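# Lift the feed hopper off the grinder onto the bench

## Task

Remove the feed hopper from the grinder's inlet, set it on the bench next to the grinder, and release it so that it stays resting there.

## Robot and tools

Robot: two arms, left_arm and right_arm, each ending in a parallel gripper. The fingers extend along the gripper's own +z axis and close along its y axis. The reported end_effector_position sits between the finger pads, roughly 1 cm short of the fingertips.

World frame (used by every state line): origin on the table surface midway between the arms, +z up, +x out across the table, and left_arm mounted toward +y. The arm names do not correspond to image left or right. Positions are in metres and orientations are quaternions in w,x,y,z order. Printed hand positions can be somewhat wrong, more so when an arm is stretched far.

A row (used by both motion tools) holds 14 numbers, each between -1 and 1: dx, dy, dz, rx, ry, rz, opening for left_arm, followed by the same seven for right_arm. Both arms are always included, even if one stays still. dx..rz are an offset, not a pose: they are measured in that gripper's own axes from its measured pose at the start of the action (for a call's first action, the pose in the latest result shown for this scene). A value of 1.0 equals 0.6 m of travel or 180 degrees of turn; rx, ry, rz together form one rotation vector. Opening is absolute, not an offset: +1 is fully open (0.094 m), -1 is shut.

execute_actions(actions): a list of actions run one after another. Each action is a table of up to 15 rows, one per control step of 1/30 s; if fewer rows are given the last one is repeated to fill 15 steps. Every row is relative to the action's start pose, not to the row before it. An empty list just returns the current state and images.

move(target, speed, blocking): target is one row as above; its offsets are taken from the pose in this scene's latest result that reports one. The gripper travels in a straight line to it, both arms finishing together, over 0.5 to 10 s (cut off at 10 s). speed is in m/s, 0.002 to 0.5, default 0.25; rotation is limited to twice that in rad/s. Paths ignore obstacles and the other arm, grippers may lag, drift or overshoot speed (especially near full reach), and faster or deeper contact pushes harder. The opening is sent when the move starts. With blocking=false you get a result after 0.5 s while motion continues; use wait(0) to check it, and call wait or stop before sending new actions or moves. The extra move: line reports the ending (done, off_target, moving, held, fault), limits applied (paced = pose was clipped; held = a safety check blocked some steps, after which the arm can speed up sharply) and each gripper's distance from its target. If only one arm is named, the other finished fine.

wait(seconds): 0 to 10; lets the scene run with arms holding their last command; returns early if a running move ends. stop(): brakes a running move (needs stopping distance; fingers keep moving). zoom_image(camera, region): enlarges region [x0, y0, x1, y1] in pixels, at most 504 by 504, of the latest image from cam_head_left, cam_head_right, cam_high, cam_low, cam_left_wrist or cam_right_wrist (all 504x504). finished_scene(scene): ends the current scene, given its number, after the robot holds its last command; irreversible, and reports success. Replying without any tool call also ends everything.

Controller behaviour: each control step the commanded pose is clipped to at most 70 mm and 16 degrees away from the measured pose, then reached by damped inverse kinematics, favouring position over orientation. Long offsets may need several actions; after an action the arm only continues to its last clipped pose. Arms often settle a centimetre or more low, and repeated zero offsets let them sag further: to hold an arm in place, send the correction back to its desired pose in the first call of a reply and zeros afterwards, aiming higher if it still droops. Hand target lines show where each gripper is currently being driven. A pose unreachable line means the clearance check altered or blocked that arm's command. Elbows never fully straighten. Joint limits (rad): waist ±2.880, shoulder 0 to 3.142, elbow 0 to 3.019, wrist pitch -1.693 to 1.571, wrist yaw ±1.571, wrist roll ±2.094.

Gripping: grip_measured is the measured finger opening on the same -1..1 scale (the last joint value gives it in metres; each gripper may read up to ~1 mm off). To hold something, keep commanding about 0.03 below grip_measured for a firm grip, less for a lighter one. Finger force tops out near 50 to 62 N per pad; very thin parts are gripped more weakly.

Cameras: calibration lines give K, distortion and T_world_to_cam (world to camera, metres) for each camera; the head, high and low cameras are fixed, the wrist cameras follow their hands. Real poses may differ slightly, and results list changed ones.

Cautions: the held hopper may get brief tugs. Avoid dropping it, slamming it, pushing hard, letting the arms collide, or knocking anything off the table, which fails the task. A FAULT line means an arm stopped. Holding a load heats motors; a MOTOR HOT line appears at 85 °C and at 100 °C the arm goes limp and drops (OVER-TEMPERATURE FAULT), so do not hold the hopper longer than needed. The robot keeps its last command while you compose a reply. Release the hopper at the end, and make sure it is resting stably on the bench before finishing.

Each tool is called after "Call:" by a JSON object that holds its "method" and its "body".

## Session

I'll start by looking at the scene's current state.

Call:
{"method": "execute_actions", "body": {"actions": []}}

Scene clock: 0.00 s.
left_arm: end_effector_position=(+0.5271, +0.8004, +0.1277) grip_measured=+1.000 end_effector_quat_wxyz=(-0.533, +0.838, -0.013, +0.113) | right_arm: end_effector_position=(+0.3624, -0.5175, +0.3115) grip_measured=+1.000 end_effector_quat_wxyz=(-0.057, +0.039, +0.986, -0.155)
Joint positions: left_arm=[ 0.668  1.967  1.35   0.124 -0.543 -2.035  0.094] | right_arm=[-0.412  1.308  1.397 -1.664  0.331 -0.301  0.094]
Joint velocities: left_arm=[-0.005 -0.015  0.007  0.002  0.051  0.007  0.   ] | right_arm=[-0.015  0.015 -0.002  0.002 -0.007  0.007  0.   ]
Motor temperatures (°C, as the motors report them): left_arm=[20 20 18 19 19 19] | right_arm=[19 20 20 19 19 19]
Hand target (left_arm): +0.534, +0.807, +0.153; -0.547, +0.827, -0.006, +0.127
Hand target (right_arm): +0.368, -0.520, +0.321; -0.045, +0.041, +0.985, -0.159

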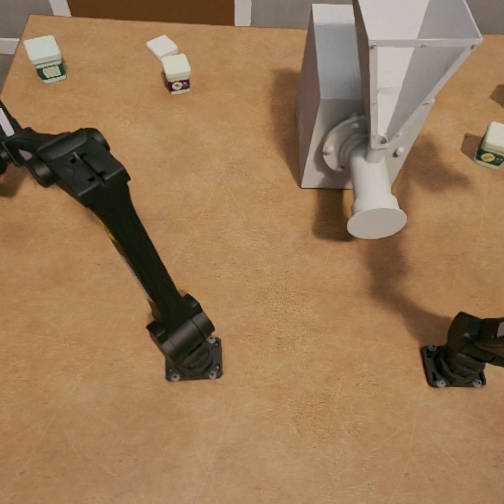

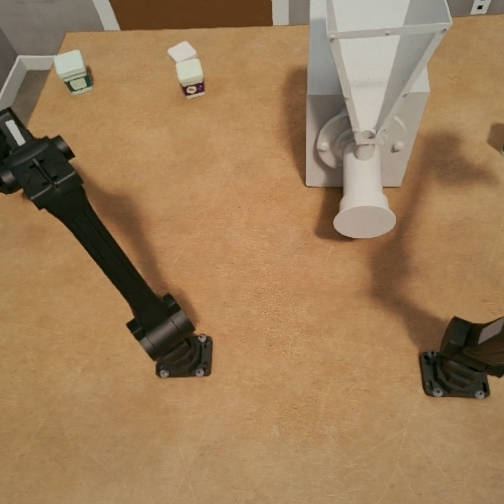

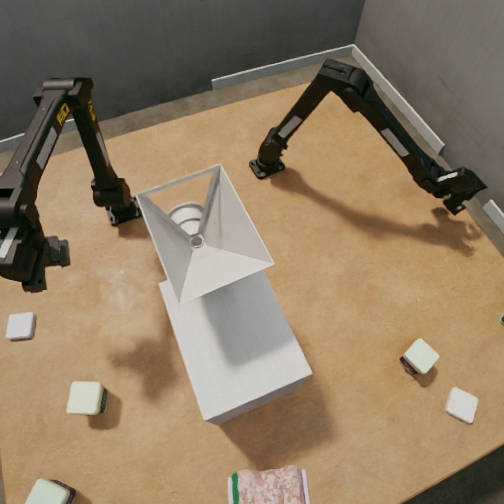

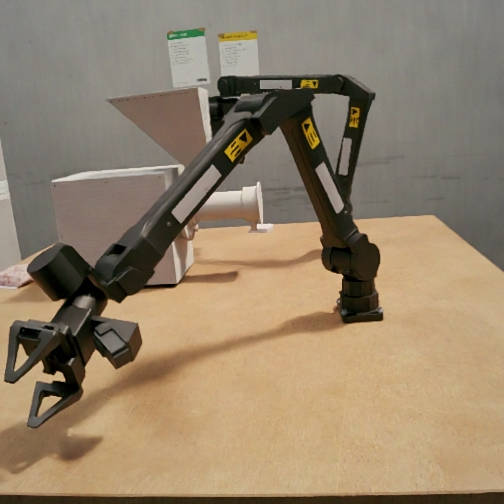

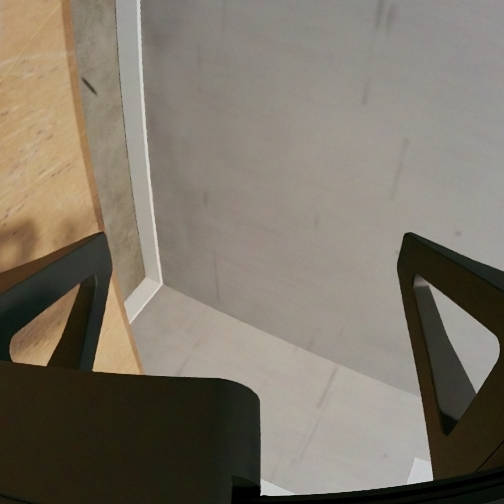

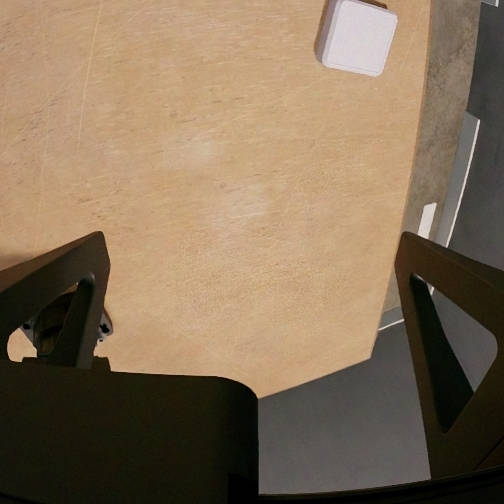

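Call:
{"method": "zoom_image", "body": {"camera": "cam_low", "region": [150, 20, 270, 100]}}

Call:
{"method": "zoom_image", "body": {"camera": "cam_head_left", "region": [280, 0, 504, 250]}}

Call:
{"method": "zoom_image", "body": {"camera": "cam_head_right", "region": [280, 0, 504, 250]}}

Call:
{"method": "zoom_image", "body": {"camera": "cam_high", "region": [100, 140, 340, 440]}}

Call:
{"method": "zoom_image", "body": {"camera": "cam_low", "region": [40, 80, 300, 300]}}

Region (150, 20, 270, 100) of cam_low's 504x504 image, scaled by 4.200, with more detail than that image has.

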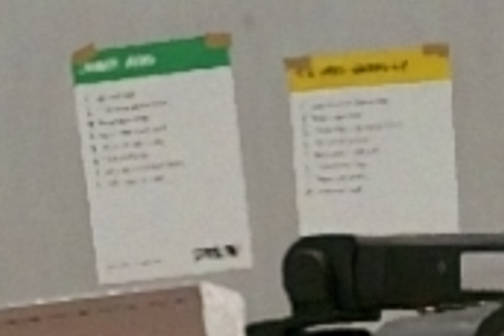

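Region (280, 0, 504, 250) of cam_head_left's 504x504 image, scaled by 2.016, with more detail than that image has; it fills the left 452 columns of this view, and the rest is white.

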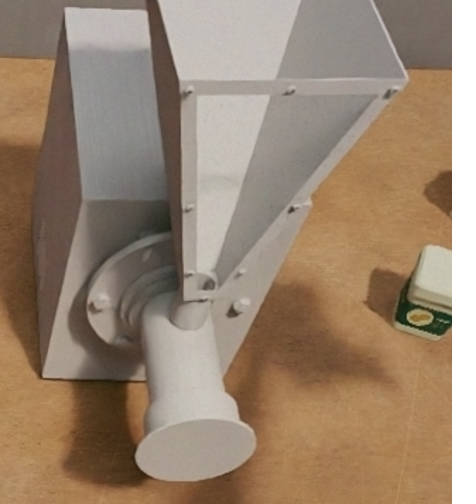

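Region (280, 0, 504, 250) of cam_head_right's 504x504 image, scaled by 2.016, with more detail than that image has; it fills the left 452 columns of this view, and the rest is white.

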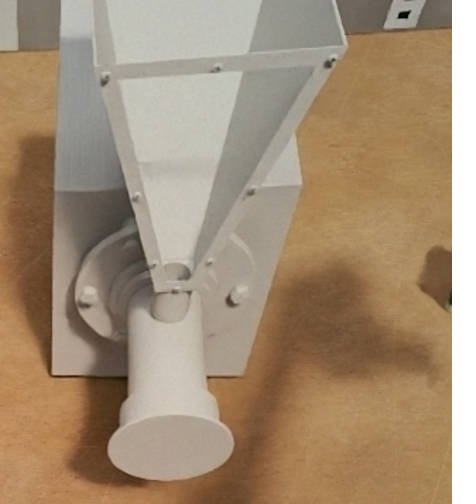

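Region (100, 140, 340, 440) of cam_high's 504x504 image, scaled by 1.680, with more detail than that image has; it fills the left 403 columns of this view, and the rest is white.

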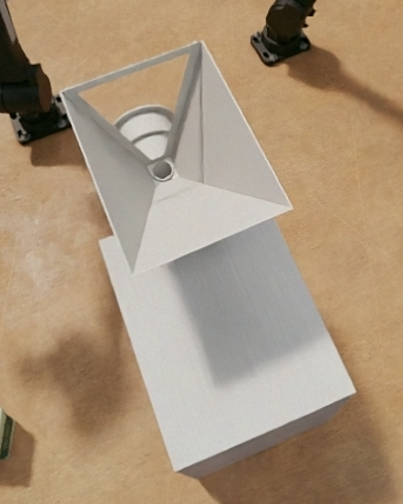

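Region (40, 80, 300, 300) of cam_low's 504x504 image, scaled by 1.938, with more detail than that image has; it fills the top 426 rows of this view, and the rest is white.

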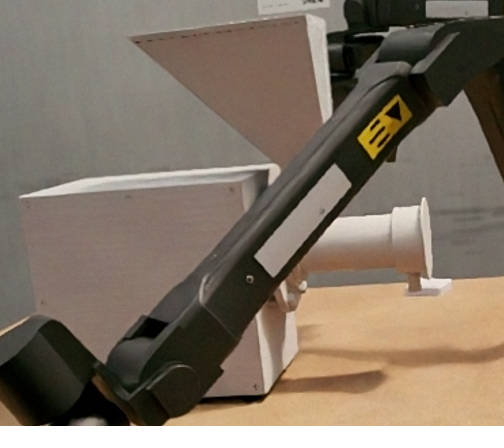

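Call:
{"method": "zoom_image", "body": {"camera": "cam_head_left", "region": [310, 100, 430, 190]}}

Call:
{"method": "zoom_image", "body": {"camera": "cam_head_right", "region": [310, 100, 430, 190]}}

Call:
{"method": "zoom_image", "body": {"camera": "cam_high", "region": [130, 160, 280, 310]}}

Call:
{"method": "zoom_image", "body": {"camera": "cam_low", "region": [150, 80, 270, 240]}}

Region (310, 100, 430, 190) of cam_head_left's 504x504 image, scaled by 4.200, with more detail than that image has; it fills the top 378 rows of this view, and the rest is white.

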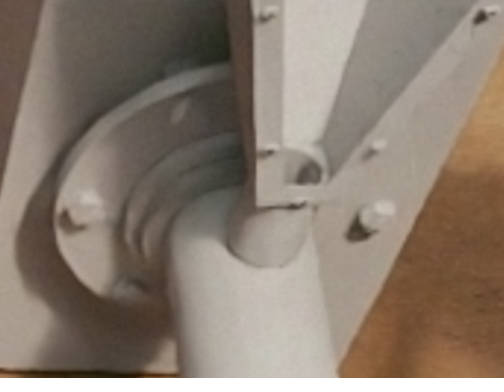

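Region (310, 100, 430, 190) of cam_head_right's 504x504 image, scaled by 4.200, with more detail than that image has; it fills the top 378 rows of this view, and the rest is white.

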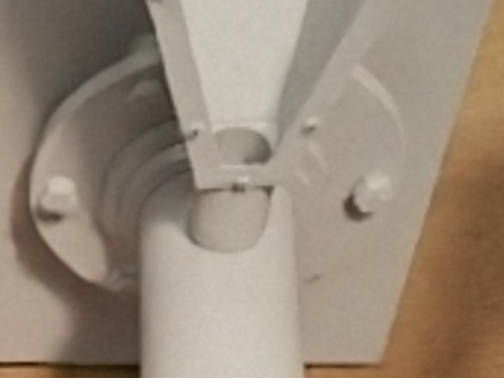

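Region (130, 160, 280, 310) of cam_high's 504x504 image, scaled by 3.360, with more detail than that image has.

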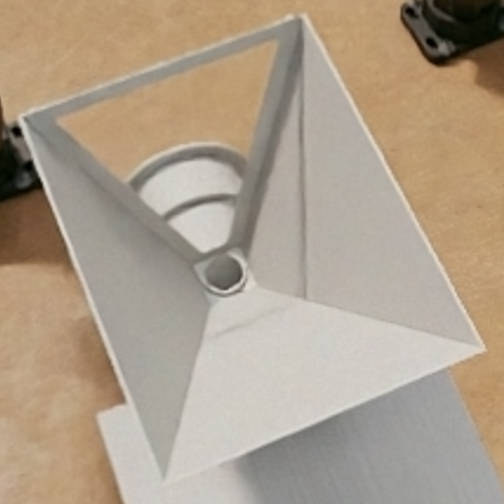

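Region (150, 80, 270, 240) of cam_low's 504x504 image, scaled by 3.150, with more detail than that image has; it fills the left 378 columns of this view, and the rest is white.

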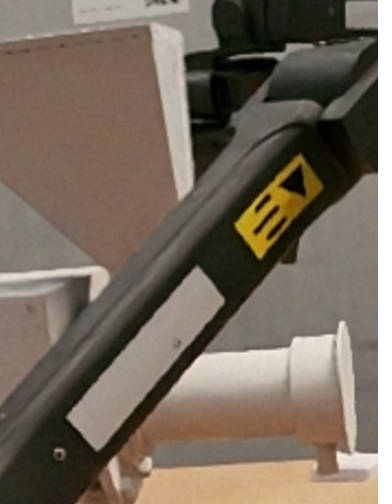

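Call:
{"method": "move", "body": {"target": [0.017, -0.041, -0.004, 0, 0, 0, 1, -0.0507, 0.155, -0.5658, -0.2072, -0.1934, 0.0052, 1], "speed": 0.25}}

Scene clock: 122.30 s.
left_arm: end_effector_position=(+0.5214, +0.7950, +0.1144) grip_measured=+1.000 end_effector_quat_wxyz=(-0.515, +0.852, -0.023, +0.094) | right_arm: end_effector_position=(+0.4380, -0.3298, +0.5836) grip_measured=+1.000 end_effector_quat_wxyz=(+0.313, +0.025, +0.937, +0.151)
Joint positions: left_arm=[ 0.668  1.967  1.347  0.064 -0.543 -2.035  0.094] | right_arm=[-0.19   1.275  2.028 -1.701 -0.366  0.014  0.094]
Joint velocities: left_arm=[ 0.005 -0.015 -0.007 -0.002  0.037  0.007  0.   ] | right_arm=[-0.005 -0.005 -0.012 -0.007  0.051  0.095  0.   ]
Motor temperatures (°C, as the motors report them): left_arm=[20 24 23 19 19 19] | right_arm=[19 21 27 19 19 19]
Hand target (left_arm): +0.533, +0.805, +0.153; -0.534, +0.838, -0.013, +0.113
Hand target (right_arm): +0.438, -0.327, +0.597; +0.325, +0.024, +0.933, +0.153
Off the commanded pose (left_arm): 0.042 m, 4 deg.
Off the commanded pose (right_arm): 0.017 m, 8 deg.
joint sent to its limit (right arm) — the command would take joint 4 (wrist pitch) past its lower limit, so that joint was sent only as far as its limit.
move: off_target (left_arm, right_arm)
camera_calibration (this result's frames):
cam_left_wrist: T_world_to_cam=[[-0.0482714, 0.469189, 0.881777, -0.447639], [0.693481, -0.619609, 0.367654, 0.0933173], [0.718856, 0.629243, -0.295464, -0.714946], [0, 0, 0, 1]] pos_world=[0.427621, 0.717722, 0.149169]
cam_right_wrist: T_world_to_cam=[[0.0708987, -0.957718, -0.278837, -0.184941], [-0.997255, -0.0620677, -0.0403846, 0.442906], [0.0213703, 0.280934, -0.959489, 0.764948], [0, 0, 0, 1]] pos_world=[0.438455, -0.364531, 0.700277]

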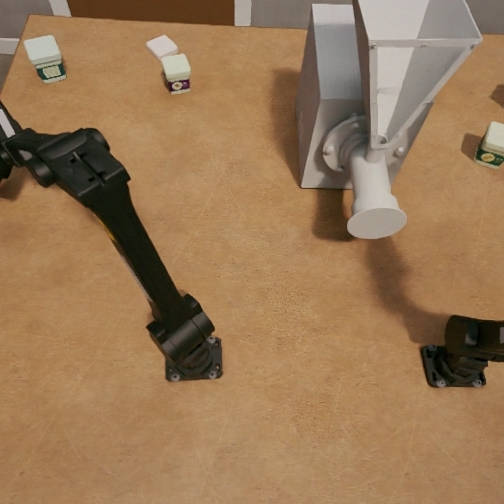

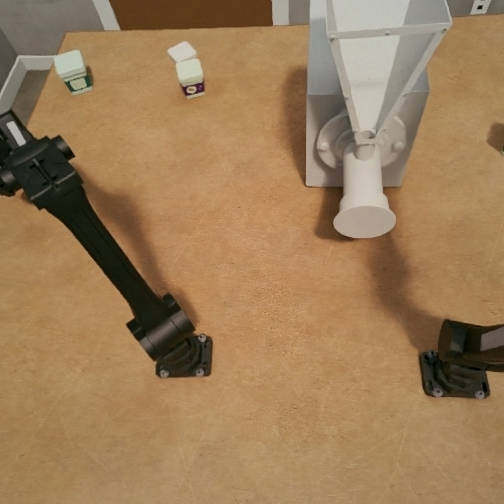

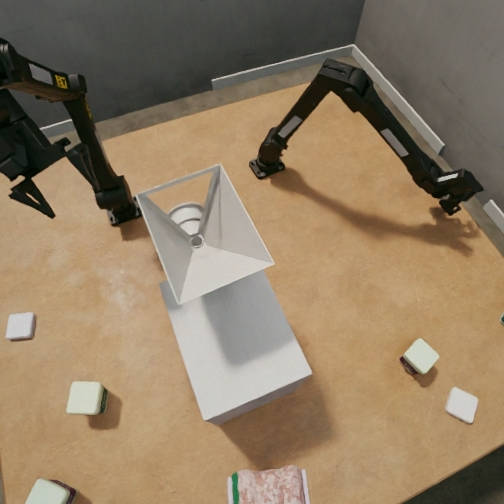

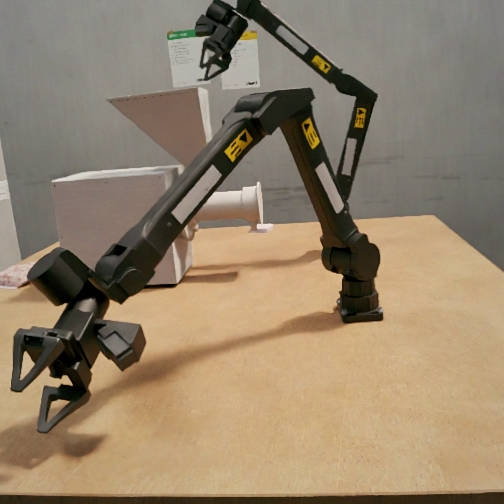

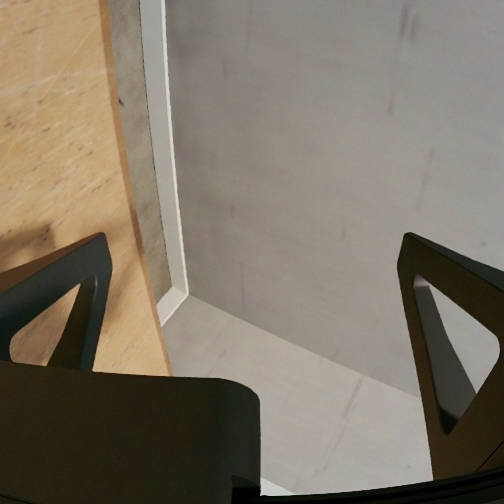

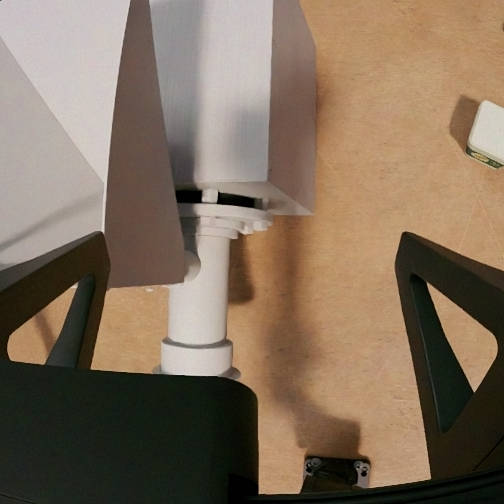

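Call:
{"method": "move", "body": {"target": [0.028, -0.063, -0.007, 0, 0, 0, 1, -0.0044, 0.1388, 0.1018, 0, 0, 0, 1], "speed": 0.15}}

Scene clock: 165.13 s.
left_arm: end_effector_position=(+0.5211, +0.7948, +0.1137) grip_measured=+1.000 end_effector_quat_wxyz=(-0.495, +0.865, -0.033, +0.074) | right_arm: end_effector_position=(+0.4691, -0.2354, +0.5631) grip_measured=+1.000 end_effector_quat_wxyz=(+0.309, +0.021, +0.939, +0.147)
Joint positions: left_arm=[ 0.668  1.967  1.382 -0.037 -0.543 -2.035  0.094] | right_arm=[ 0.115  1.298  1.974 -1.566 -0.176  0.252  0.094]
Joint velocities: left_arm=[-0.005  0.005  0.022 -0.012 -0.037  0.022  0.   ] | right_arm=[ 0.005 -0.015 -0.022  0.002 -0.037 -0.007  0.   ]
Motor temperatures (°C, as the motors report them): left_arm=[20 25 25 19 19 19] | right_arm=[19 21 27 19 19 19]
Hand target (left_arm): +0.534, +0.805, +0.152; -0.515, +0.852, -0.023, +0.094
Hand target (right_arm): +0.474, -0.234, +0.563; +0.312, +0.024, +0.938, +0.148
Off the commanded pose (left_arm): 0.042 m, 4 deg.
Off the commanded pose (right_arm): 0.004 m, 1 deg.
move: off_target (left_arm)
camera_calibration (this result's frames):
cam_left_wrist: T_world_to_cam=[[-0.00672418, 0.507551, 0.861595, -0.496741], [0.710848, -0.603572, 0.361102, 0.0725684], [0.703313, 0.614892, -0.356734, -0.688413], [0, 0, 0, 1]] pos_world=[0.429245, 0.719221, 0.156205]
cam_right_wrist: T_world_to_cam=[[0.0758504, -0.960363, -0.268234, -0.111387], [-0.997048, -0.0698302, -0.0319276, 0.472246], [0.0119312, 0.269864, -0.962825, 0.721807], [0, 0, 0, 1]] pos_world=[0.470689, -0.268784, 0.680174]

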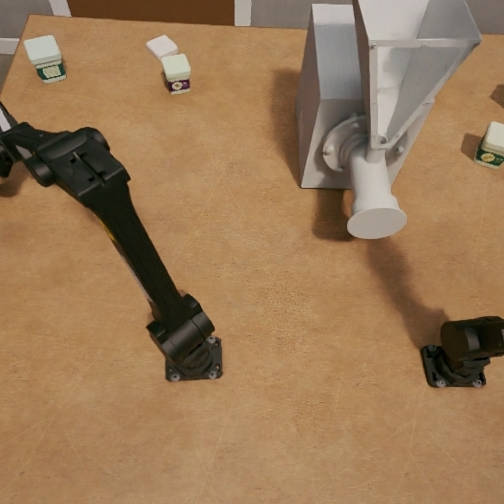

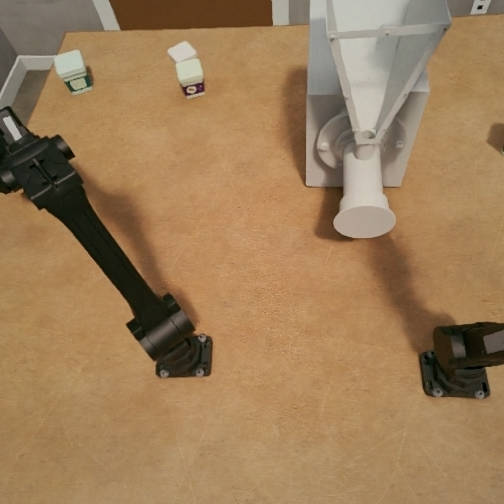

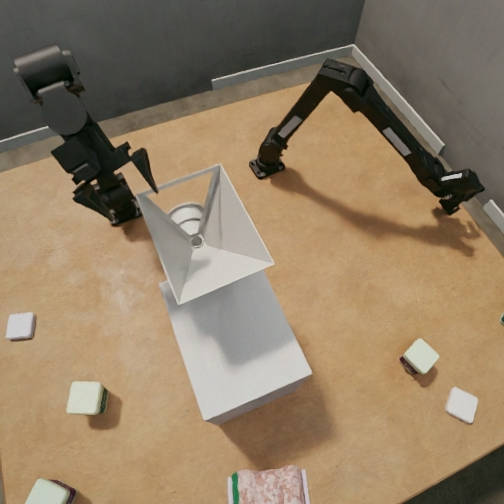

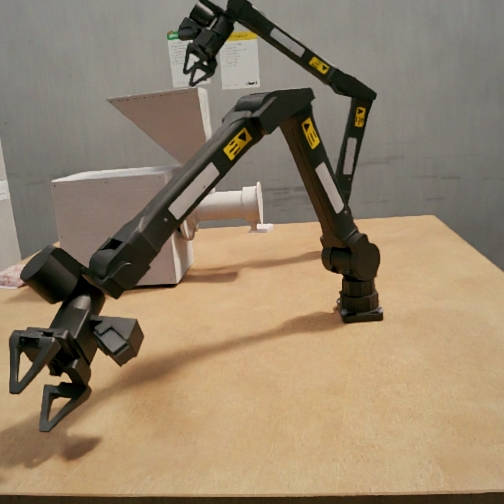

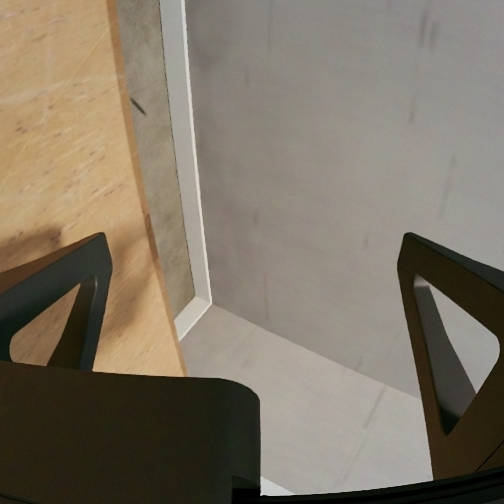

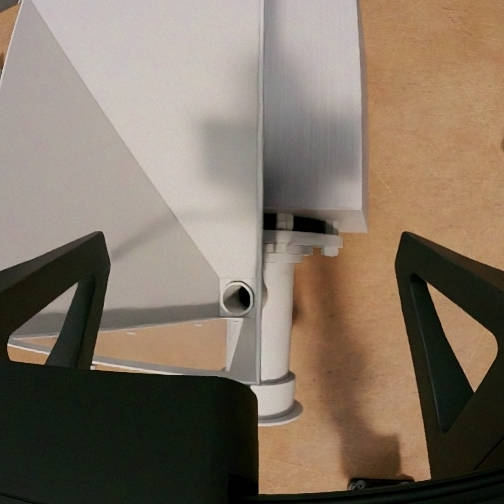

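Call:
{"method": "zoom_image", "body": {"camera": "cam_low", "region": [90, 0, 270, 130]}}

Call:
{"method": "zoom_image", "body": {"camera": "cam_high", "region": [40, 120, 240, 280]}}

Region (90, 0, 270, 130) of cam_low's 504x504 image, scaled by 2.800, with more detail than that image has.

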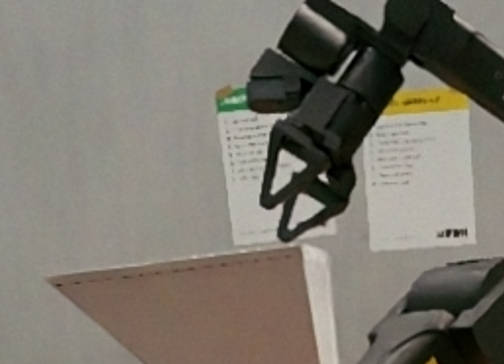

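Region (40, 120, 240, 280) of cam_high's 504x504 image, scaled by 2.520, with more detail than that image has; it fills the top 403 rows of this view, and the rest is white.

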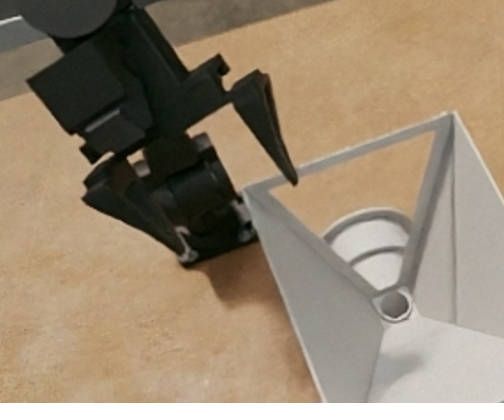

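Call:
{"method": "move", "body": {"target": [0.028, -0.063, -0.007, 0, 0, 0, 1, 0.0125, -0.0083, 0.131, 0, 0, 0, 1], "speed": 0.08}}

Scene clock: 210.70 s.
left_arm: end_effector_position=(+0.5228, +0.7964, +0.1193) grip_measured=+1.000 end_effector_quat_wxyz=(-0.478, +0.875, -0.042, +0.057) | right_arm: end_effector_position=(+0.5072, -0.2238, +0.4973) grip_measured=+1.000 end_effector_quat_wxyz=(+0.306, +0.021, +0.941, +0.144)
Joint positions: left_arm=[ 0.668  1.967  1.429 -0.138 -0.543 -2.035  0.094] | right_arm=[ 0.133  1.296  1.769 -1.37  -0.16   0.266  0.094]
Joint velocities: left_arm=[-0.005  0.005 -0.002 -0.007  0.051 -0.066  0.   ] | right_arm=[-0.005 -0.015 -0.017 -0.002 -0.022  0.051  0.   ]
Motor temperatures (°C, as the motors report them): left_arm=[20 26 26 19 19 19] | right_arm=[19 21 26 19 19 19]
Hand target (left_arm): +0.535, +0.806, +0.151; -0.495, +0.865, -0.033, +0.074
Hand target (right_arm): +0.510, -0.219, +0.498; +0.309, +0.020, +0.939, +0.147
Off the commanded pose (left_arm): 0.036 m, 3 deg.
Off the commanded pose (right_arm): 0.006 m, 1 deg.
move: off_target (left_arm)
camera_calibration (this result's frames):
cam_left_wrist: T_world_to_cam=[[0.0271837, 0.53886, 0.841957, -0.54269], [0.725091, -0.590422, 0.354465, 0.0531483], [0.688116, 0.60086, -0.406772, -0.663462], [0, 0, 0, 1]] pos_world=[0.432754, 0.722461, 0.168205]
cam_right_wrist: T_world_to_cam=[[0.0717808, -0.961749, -0.26436, -0.120948], [-0.997406, -0.0677805, -0.024235, 0.505714], [0.00538955, 0.265413, -0.96412, 0.657839], [0, 0, 0, 1]] pos_world=[0.509539, -0.256643, 0.614518]

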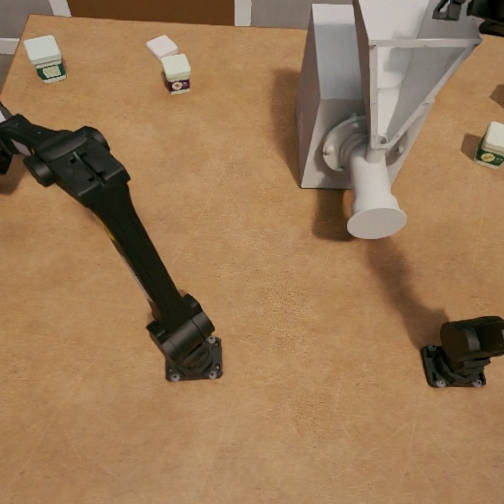

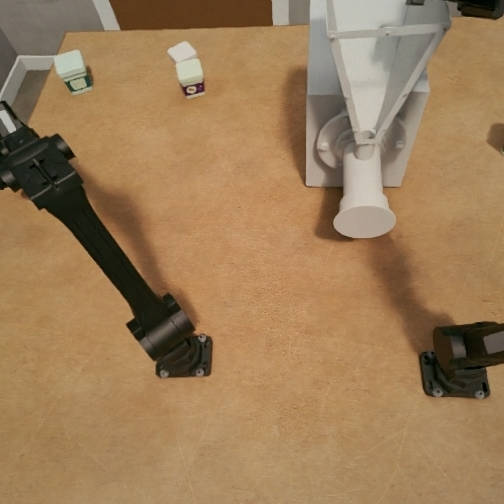

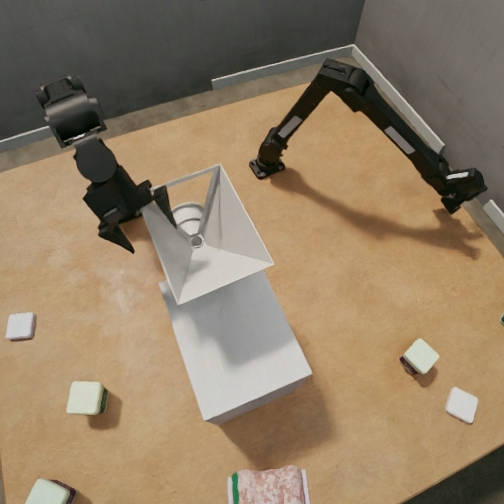

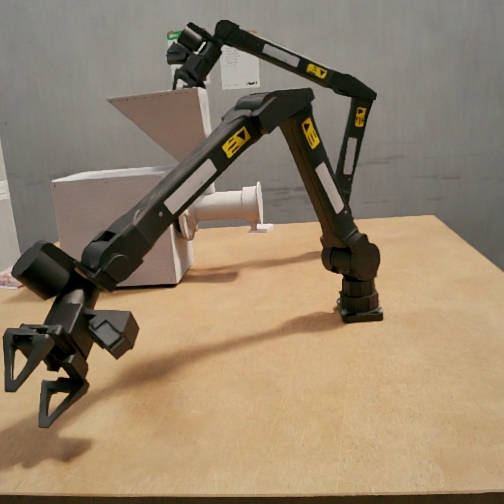

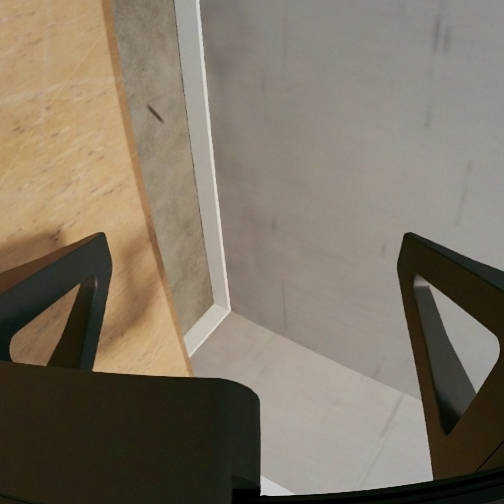

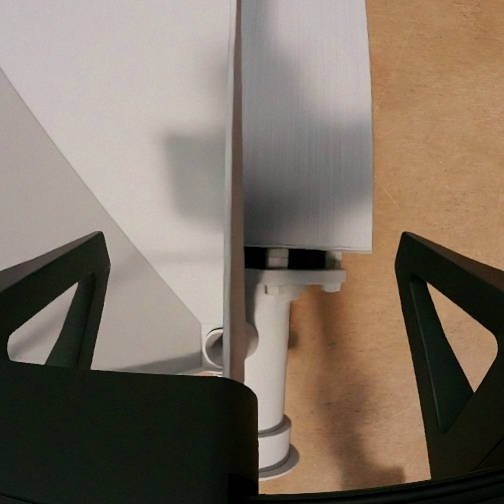

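Call:
{"method": "zoom_image", "body": {"camera": "cam_high", "region": [60, 130, 290, 320]}}

Call:
{"method": "zoom_image", "body": {"camera": "cam_low", "region": [90, 0, 270, 130]}}

Call:
{"method": "zoom_image", "body": {"camera": "cam_head_left", "region": [340, 0, 504, 100]}}

Region (60, 130, 290, 320) of cam_high's 504x504 image, scaled by 2.191, with more detail than that image has; it fills the top 416 rows of this view, and the rest is white.

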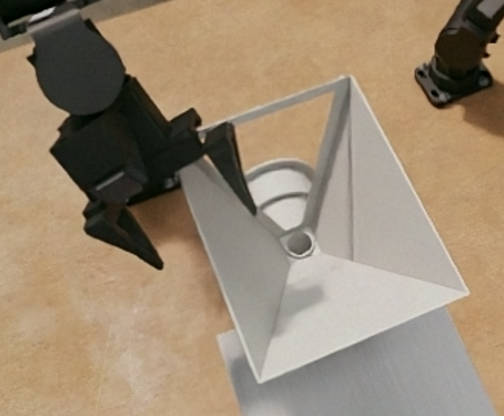

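Region (90, 0, 270, 130) of cam_low's 504x504 image, scaled by 2.800, with more detail than that image has.

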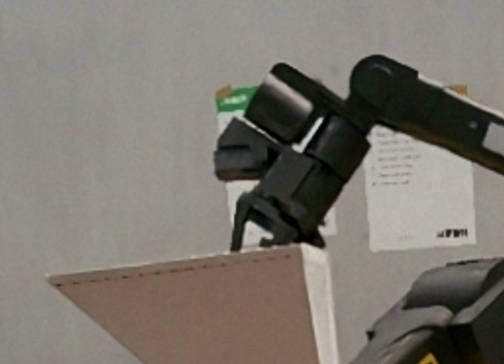

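Region (340, 0, 504, 100) of cam_head_left's 504x504 image, scaled by 3.073, with more detail than that image has; it fills the top 307 rows of this view, and the rest is white.

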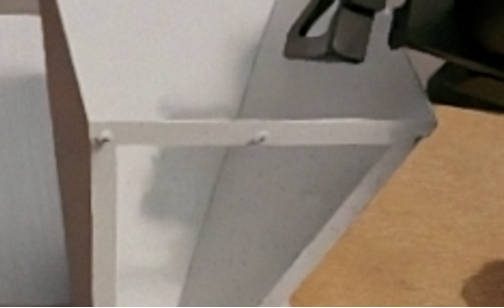

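Call:
{"method": "move", "body": {"target": [0.028, -0.063, -0.007, 0, 0, 0, 1, 0.0, 0.0167, 0.003, 0, 0, 0, -0.5], "speed": 0.05}}

Scene clock: 238.87 s.
left_arm: end_effector_position=(+0.5265, +0.7998, +0.1318) grip_measured=+1.000 end_effector_quat_wxyz=(-0.465, +0.883, -0.048, +0.044) | right_arm: end_effector_position=(+0.5061, -0.2185, +0.4970) grip_measured=-0.498 end_effector_quat_wxyz=(+0.306, +0.022, +0.941, +0.142)
Joint positions: left_arm=[ 0.668  1.967  1.488 -0.239 -0.543 -2.035  0.094] | right_arm=[ 0.149  1.296  1.769 -1.37  -0.146  0.278  0.024]
Joint velocities: left_arm=[-0.005 -0.015 -0.002 -0.037  0.037  0.007  0.   ] | right_arm=[ 0.005 -0.005 -0.012  0.002 -0.007 -0.022  0.001]
Motor temperatures (°C, as the motors report them): left_arm=[20 26 27 19 19 19] | right_arm=[19 21 27 19 19 19]
Hand target (left_arm): +0.539, +0.809, +0.155; -0.479, +0.875, -0.042, +0.058
Hand target (right_arm): +0.508, -0.214, +0.499; +0.306, +0.021, +0.941, +0.144
Off the commanded pose (left_arm): 0.028 m, 2 deg.
Off the commanded pose (right_arm): 0.005 m, 0 deg.
move: off_target (left_arm)
camera_calibration (this result's frames):
cam_left_wrist: T_world_to_cam=[[0.0531154, 0.562804, 0.824882, -0.585727], [0.736028, -0.580323, 0.348551, 0.0349865], [0.674864, 0.588623, -0.445064, -0.641093], [0, 0, 0, 1]] pos_world=[0.43801, 0.727315, 0.185634]
cam_right_wrist: T_world_to_cam=[[0.0691665, -0.962921, -0.260767, -0.116622], [-0.997594, -0.0655097, -0.0226999, 0.504795], [0.00477542, 0.261709, -0.965135, 0.656173], [0, 0, 0, 1]] pos_world=[0.508513, -0.250955, 0.614343]

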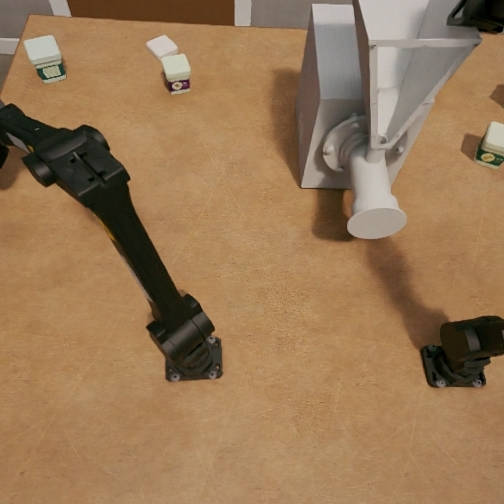

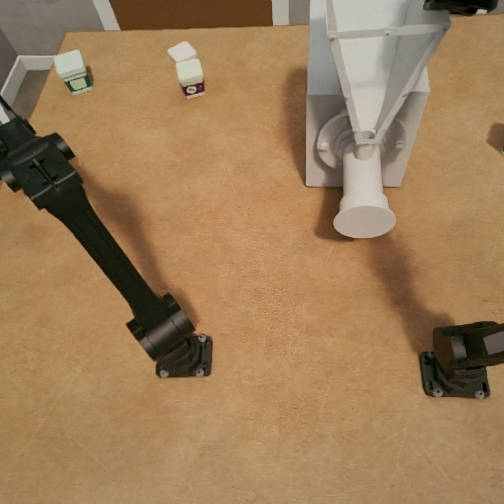

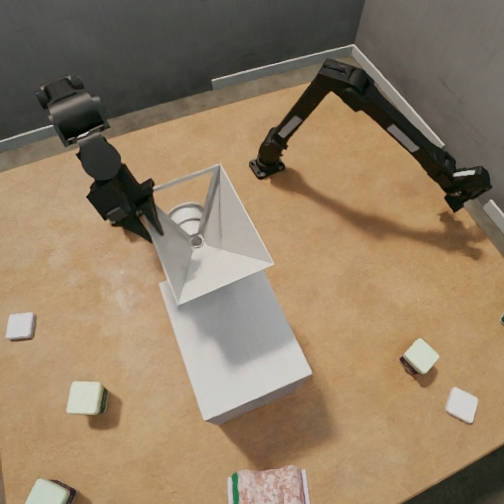

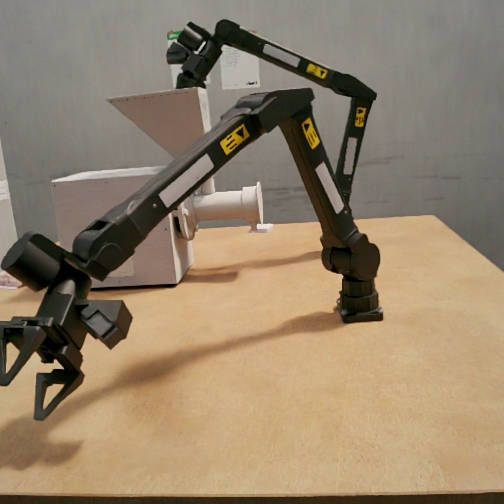

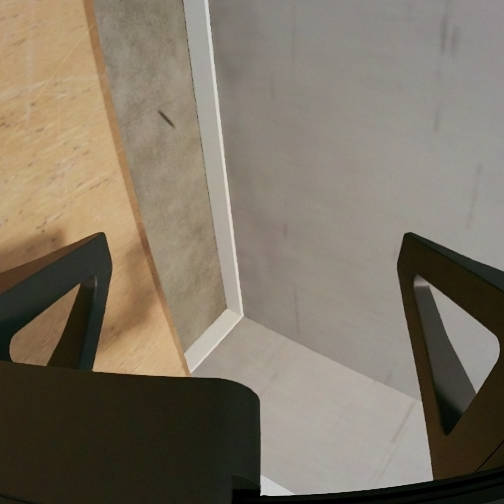

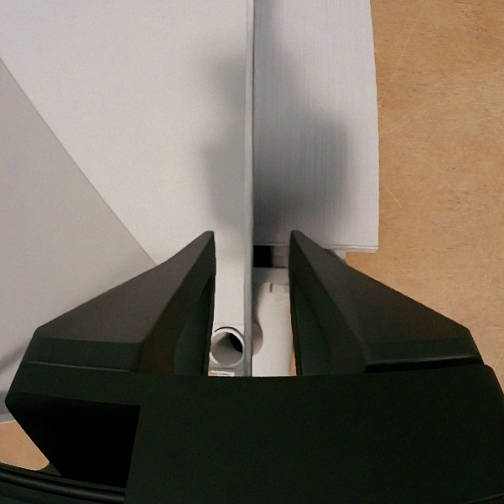

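Call:
{"method": "execute_actions", "body": {"actions": [[[0.018, -0.038, -0.004, 0, 0, 0, 1, -0.0036, 0.008, 0.0014, 0, 0, 0, -1]], [[0, 0, 0, 0, 0, 0, 1, 0, 0.008, 0, 0, 0, 0, -1]]]}}

Scene clock: 245.77 s.
left_arm: end_effector_position=(+0.5221, +0.7957, +0.1264) grip_measured=+1.000 end_effector_quat_wxyz=(-0.449, +0.891, -0.056, +0.029) | right_arm: end_effector_position=(+0.5058, -0.2170, +0.4971) grip_measured=-0.971 end_effector_quat_wxyz=(+0.304, +0.031, +0.941, +0.146)
Joint positions: left_arm=[ 0.668  1.968  1.497 -0.298 -0.543 -2.035  0.094] | right_arm=[ 0.152  1.296  1.769 -1.37  -0.146  0.301  0.001]
Joint velocities: left_arm=[ 0.005 -0.005 -0.022  0.027  0.037  0.037  0.   ] | right_arm=[ 0.005  0.015 -0.002  0.007  0.007 -0.022  0.   ]
Motor temperatures (°C, as the motors report them): left_arm=[20 26 27 19 19 19] | right_arm=[19 21 27 19 19 19]
Hand target (left_arm): +0.524, +0.797, +0.130; -0.451, +0.890, -0.055, +0.031
Hand target (right_arm): +0.506, -0.212, +0.498; +0.305, +0.028, +0.941, +0.145
Off the commanded pose (left_arm): 0.004 m, 0 deg.
Off the commanded pose (right_arm): 0.005 m, 0 deg.
camera_calibration (this result's frames):
cam_left_wrist: T_world_to_cam=[[0.0832279, 0.590608, 0.802655, -0.613787], [0.748781, -0.568548, 0.340706, 0.0227152], [0.657572, 0.572657, -0.489555, -0.610816], [0, 0, 0, 1]] pos_world=[0.435731, 0.72521, 0.185892]
cam_right_wrist: T_world_to_cam=[[0.0538522, -0.960149, -0.274253, -0.100097], [-0.998543, -0.0508655, -0.0179955, 0.505933], [0.00332836, 0.274822, -0.961489, 0.657612], [0, 0, 0, 1]] pos_world=[0.508397, -0.2511, 0.61394]

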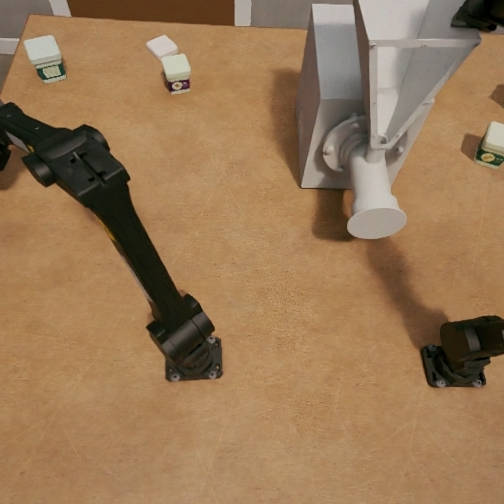

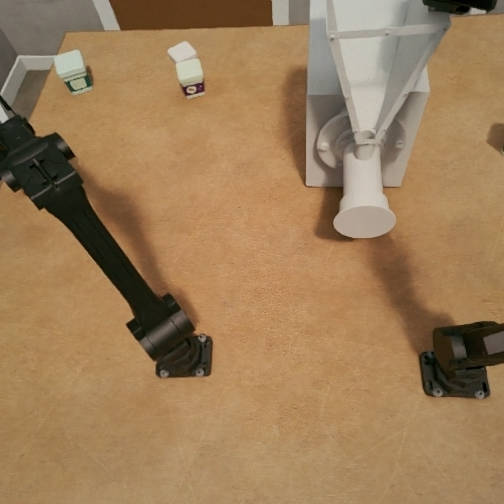

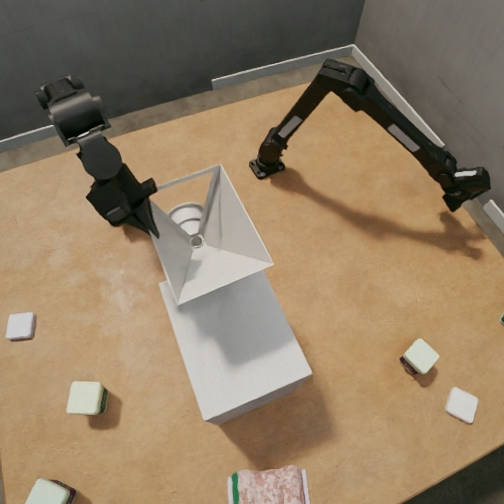

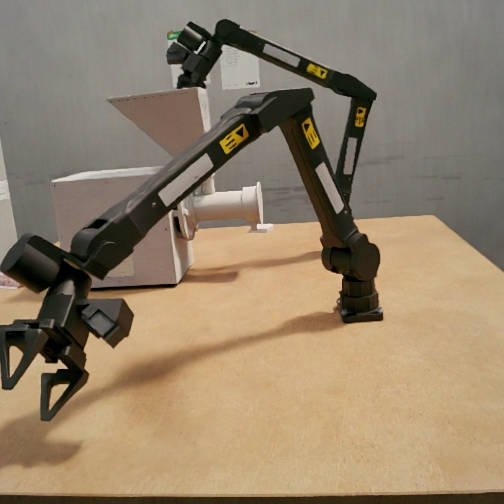

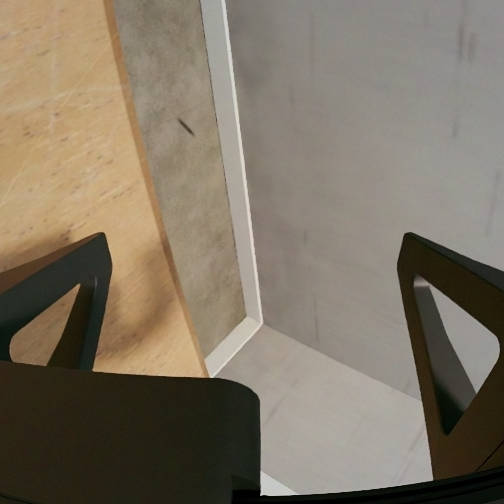

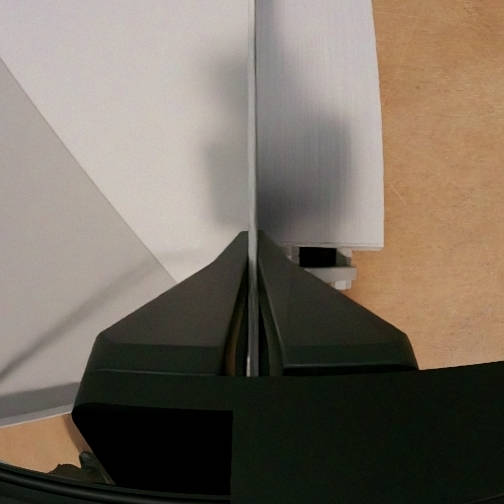

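Call:
{"method": "move", "body": {"target": [0.005, -0.01, 0, 0, 0, 0, 1, -0.0282, 0.0147, -0.0386, 0, 0, 0, -1], "speed": 0.03}}

Scene clock: 254.80 s.
left_arm: end_effector_position=(+0.5200, +0.7938, +0.1228) grip_measured=+1.000 end_effector_quat_wxyz=(-0.444, +0.894, -0.058, +0.024) | right_arm: end_effector_position=(+0.5043, -0.2166, +0.4983) grip_measured=-0.971 end_effector_quat_wxyz=(+0.280, +0.033, +0.949, +0.143)
Joint positions: left_arm=[ 0.668  1.968  1.493 -0.309 -0.543 -2.035  0.094] | right_arm=[ 0.152  1.328  1.824 -1.442 -0.15   0.302  0.001]
Joint velocities: left_arm=[ 0.005 -0.005 -0.017  0.022  0.007  0.051  0.   ] | right_arm=[ 0.005  0.005  0.007 -0.007  0.066 -0.051 -0.   ]
Motor temperatures (°C, as the motors report them): left_arm=[20 26 26 19 19 19] | right_arm=[19 21 27 19 19 19]
Hand target (left_arm): +0.525, +0.799, +0.131; -0.449, +0.891, -0.056, +0.029
Hand target (right_arm): +0.504, -0.217, +0.526; +0.305, +0.031, +0.941, +0.146
Off the commanded pose (left_arm): 0.011 m, 1 deg.
Off the commanded pose (right_arm): 0.029 m, 3 deg.
move: off_target (left_arm, right_arm)
camera_calibration (this result's frames):
cam_left_wrist: T_world_to_cam=[[0.0917405, 0.598468, 0.795877, -0.619399], [0.752397, -0.565209, 0.338287, 0.0201819], [0.652291, 0.56778, -0.502138, -0.601871], [0, 0, 0, 1]] pos_world=[0.434234, 0.723828, 0.183916]
cam_right_wrist: T_world_to_cam=[[0.0419842, -0.961546, -0.271415, -0.0949723], [-0.998077, -0.0527609, 0.0325278, 0.478624], [-0.0455971, 0.269527, -0.961913, 0.68246], [0, 0, 0, 1]] pos_world=[0.51281, -0.250009, 0.615121]

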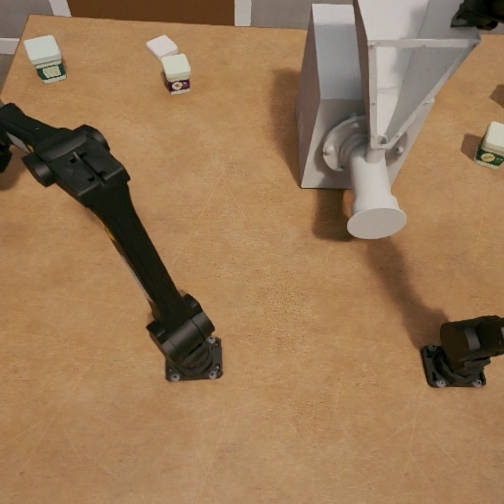

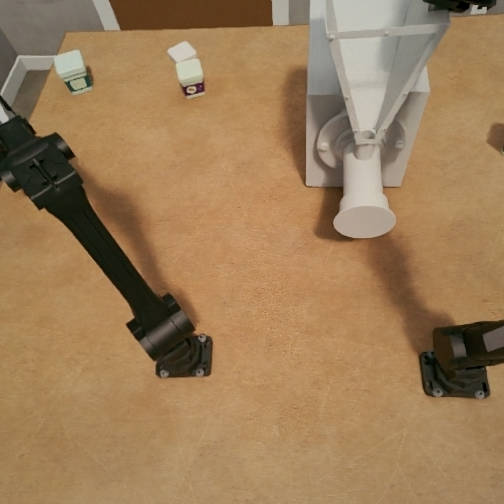

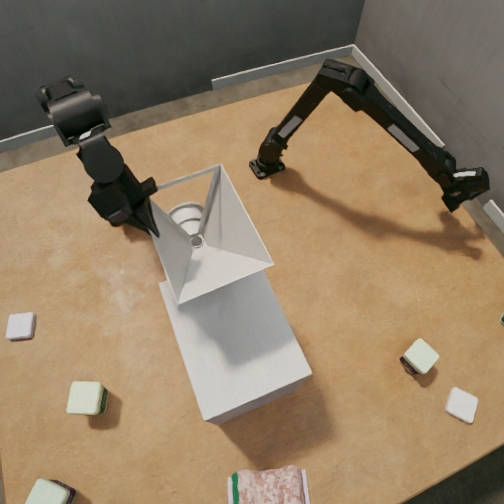

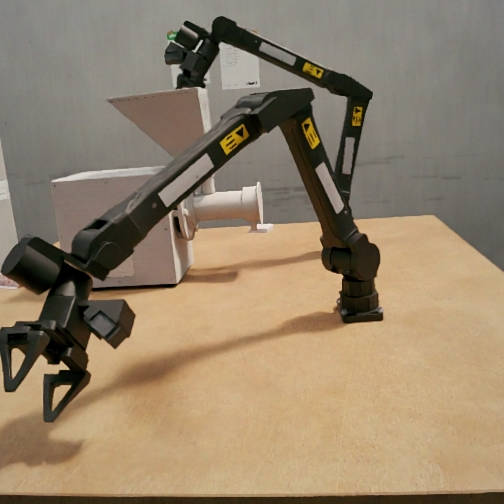

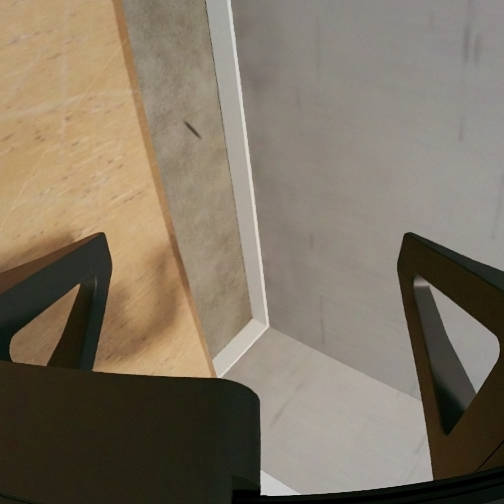

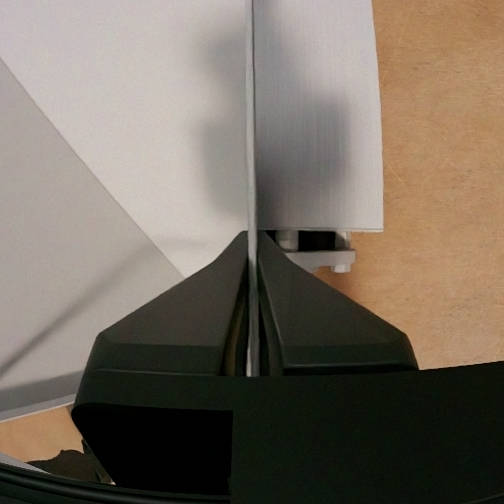

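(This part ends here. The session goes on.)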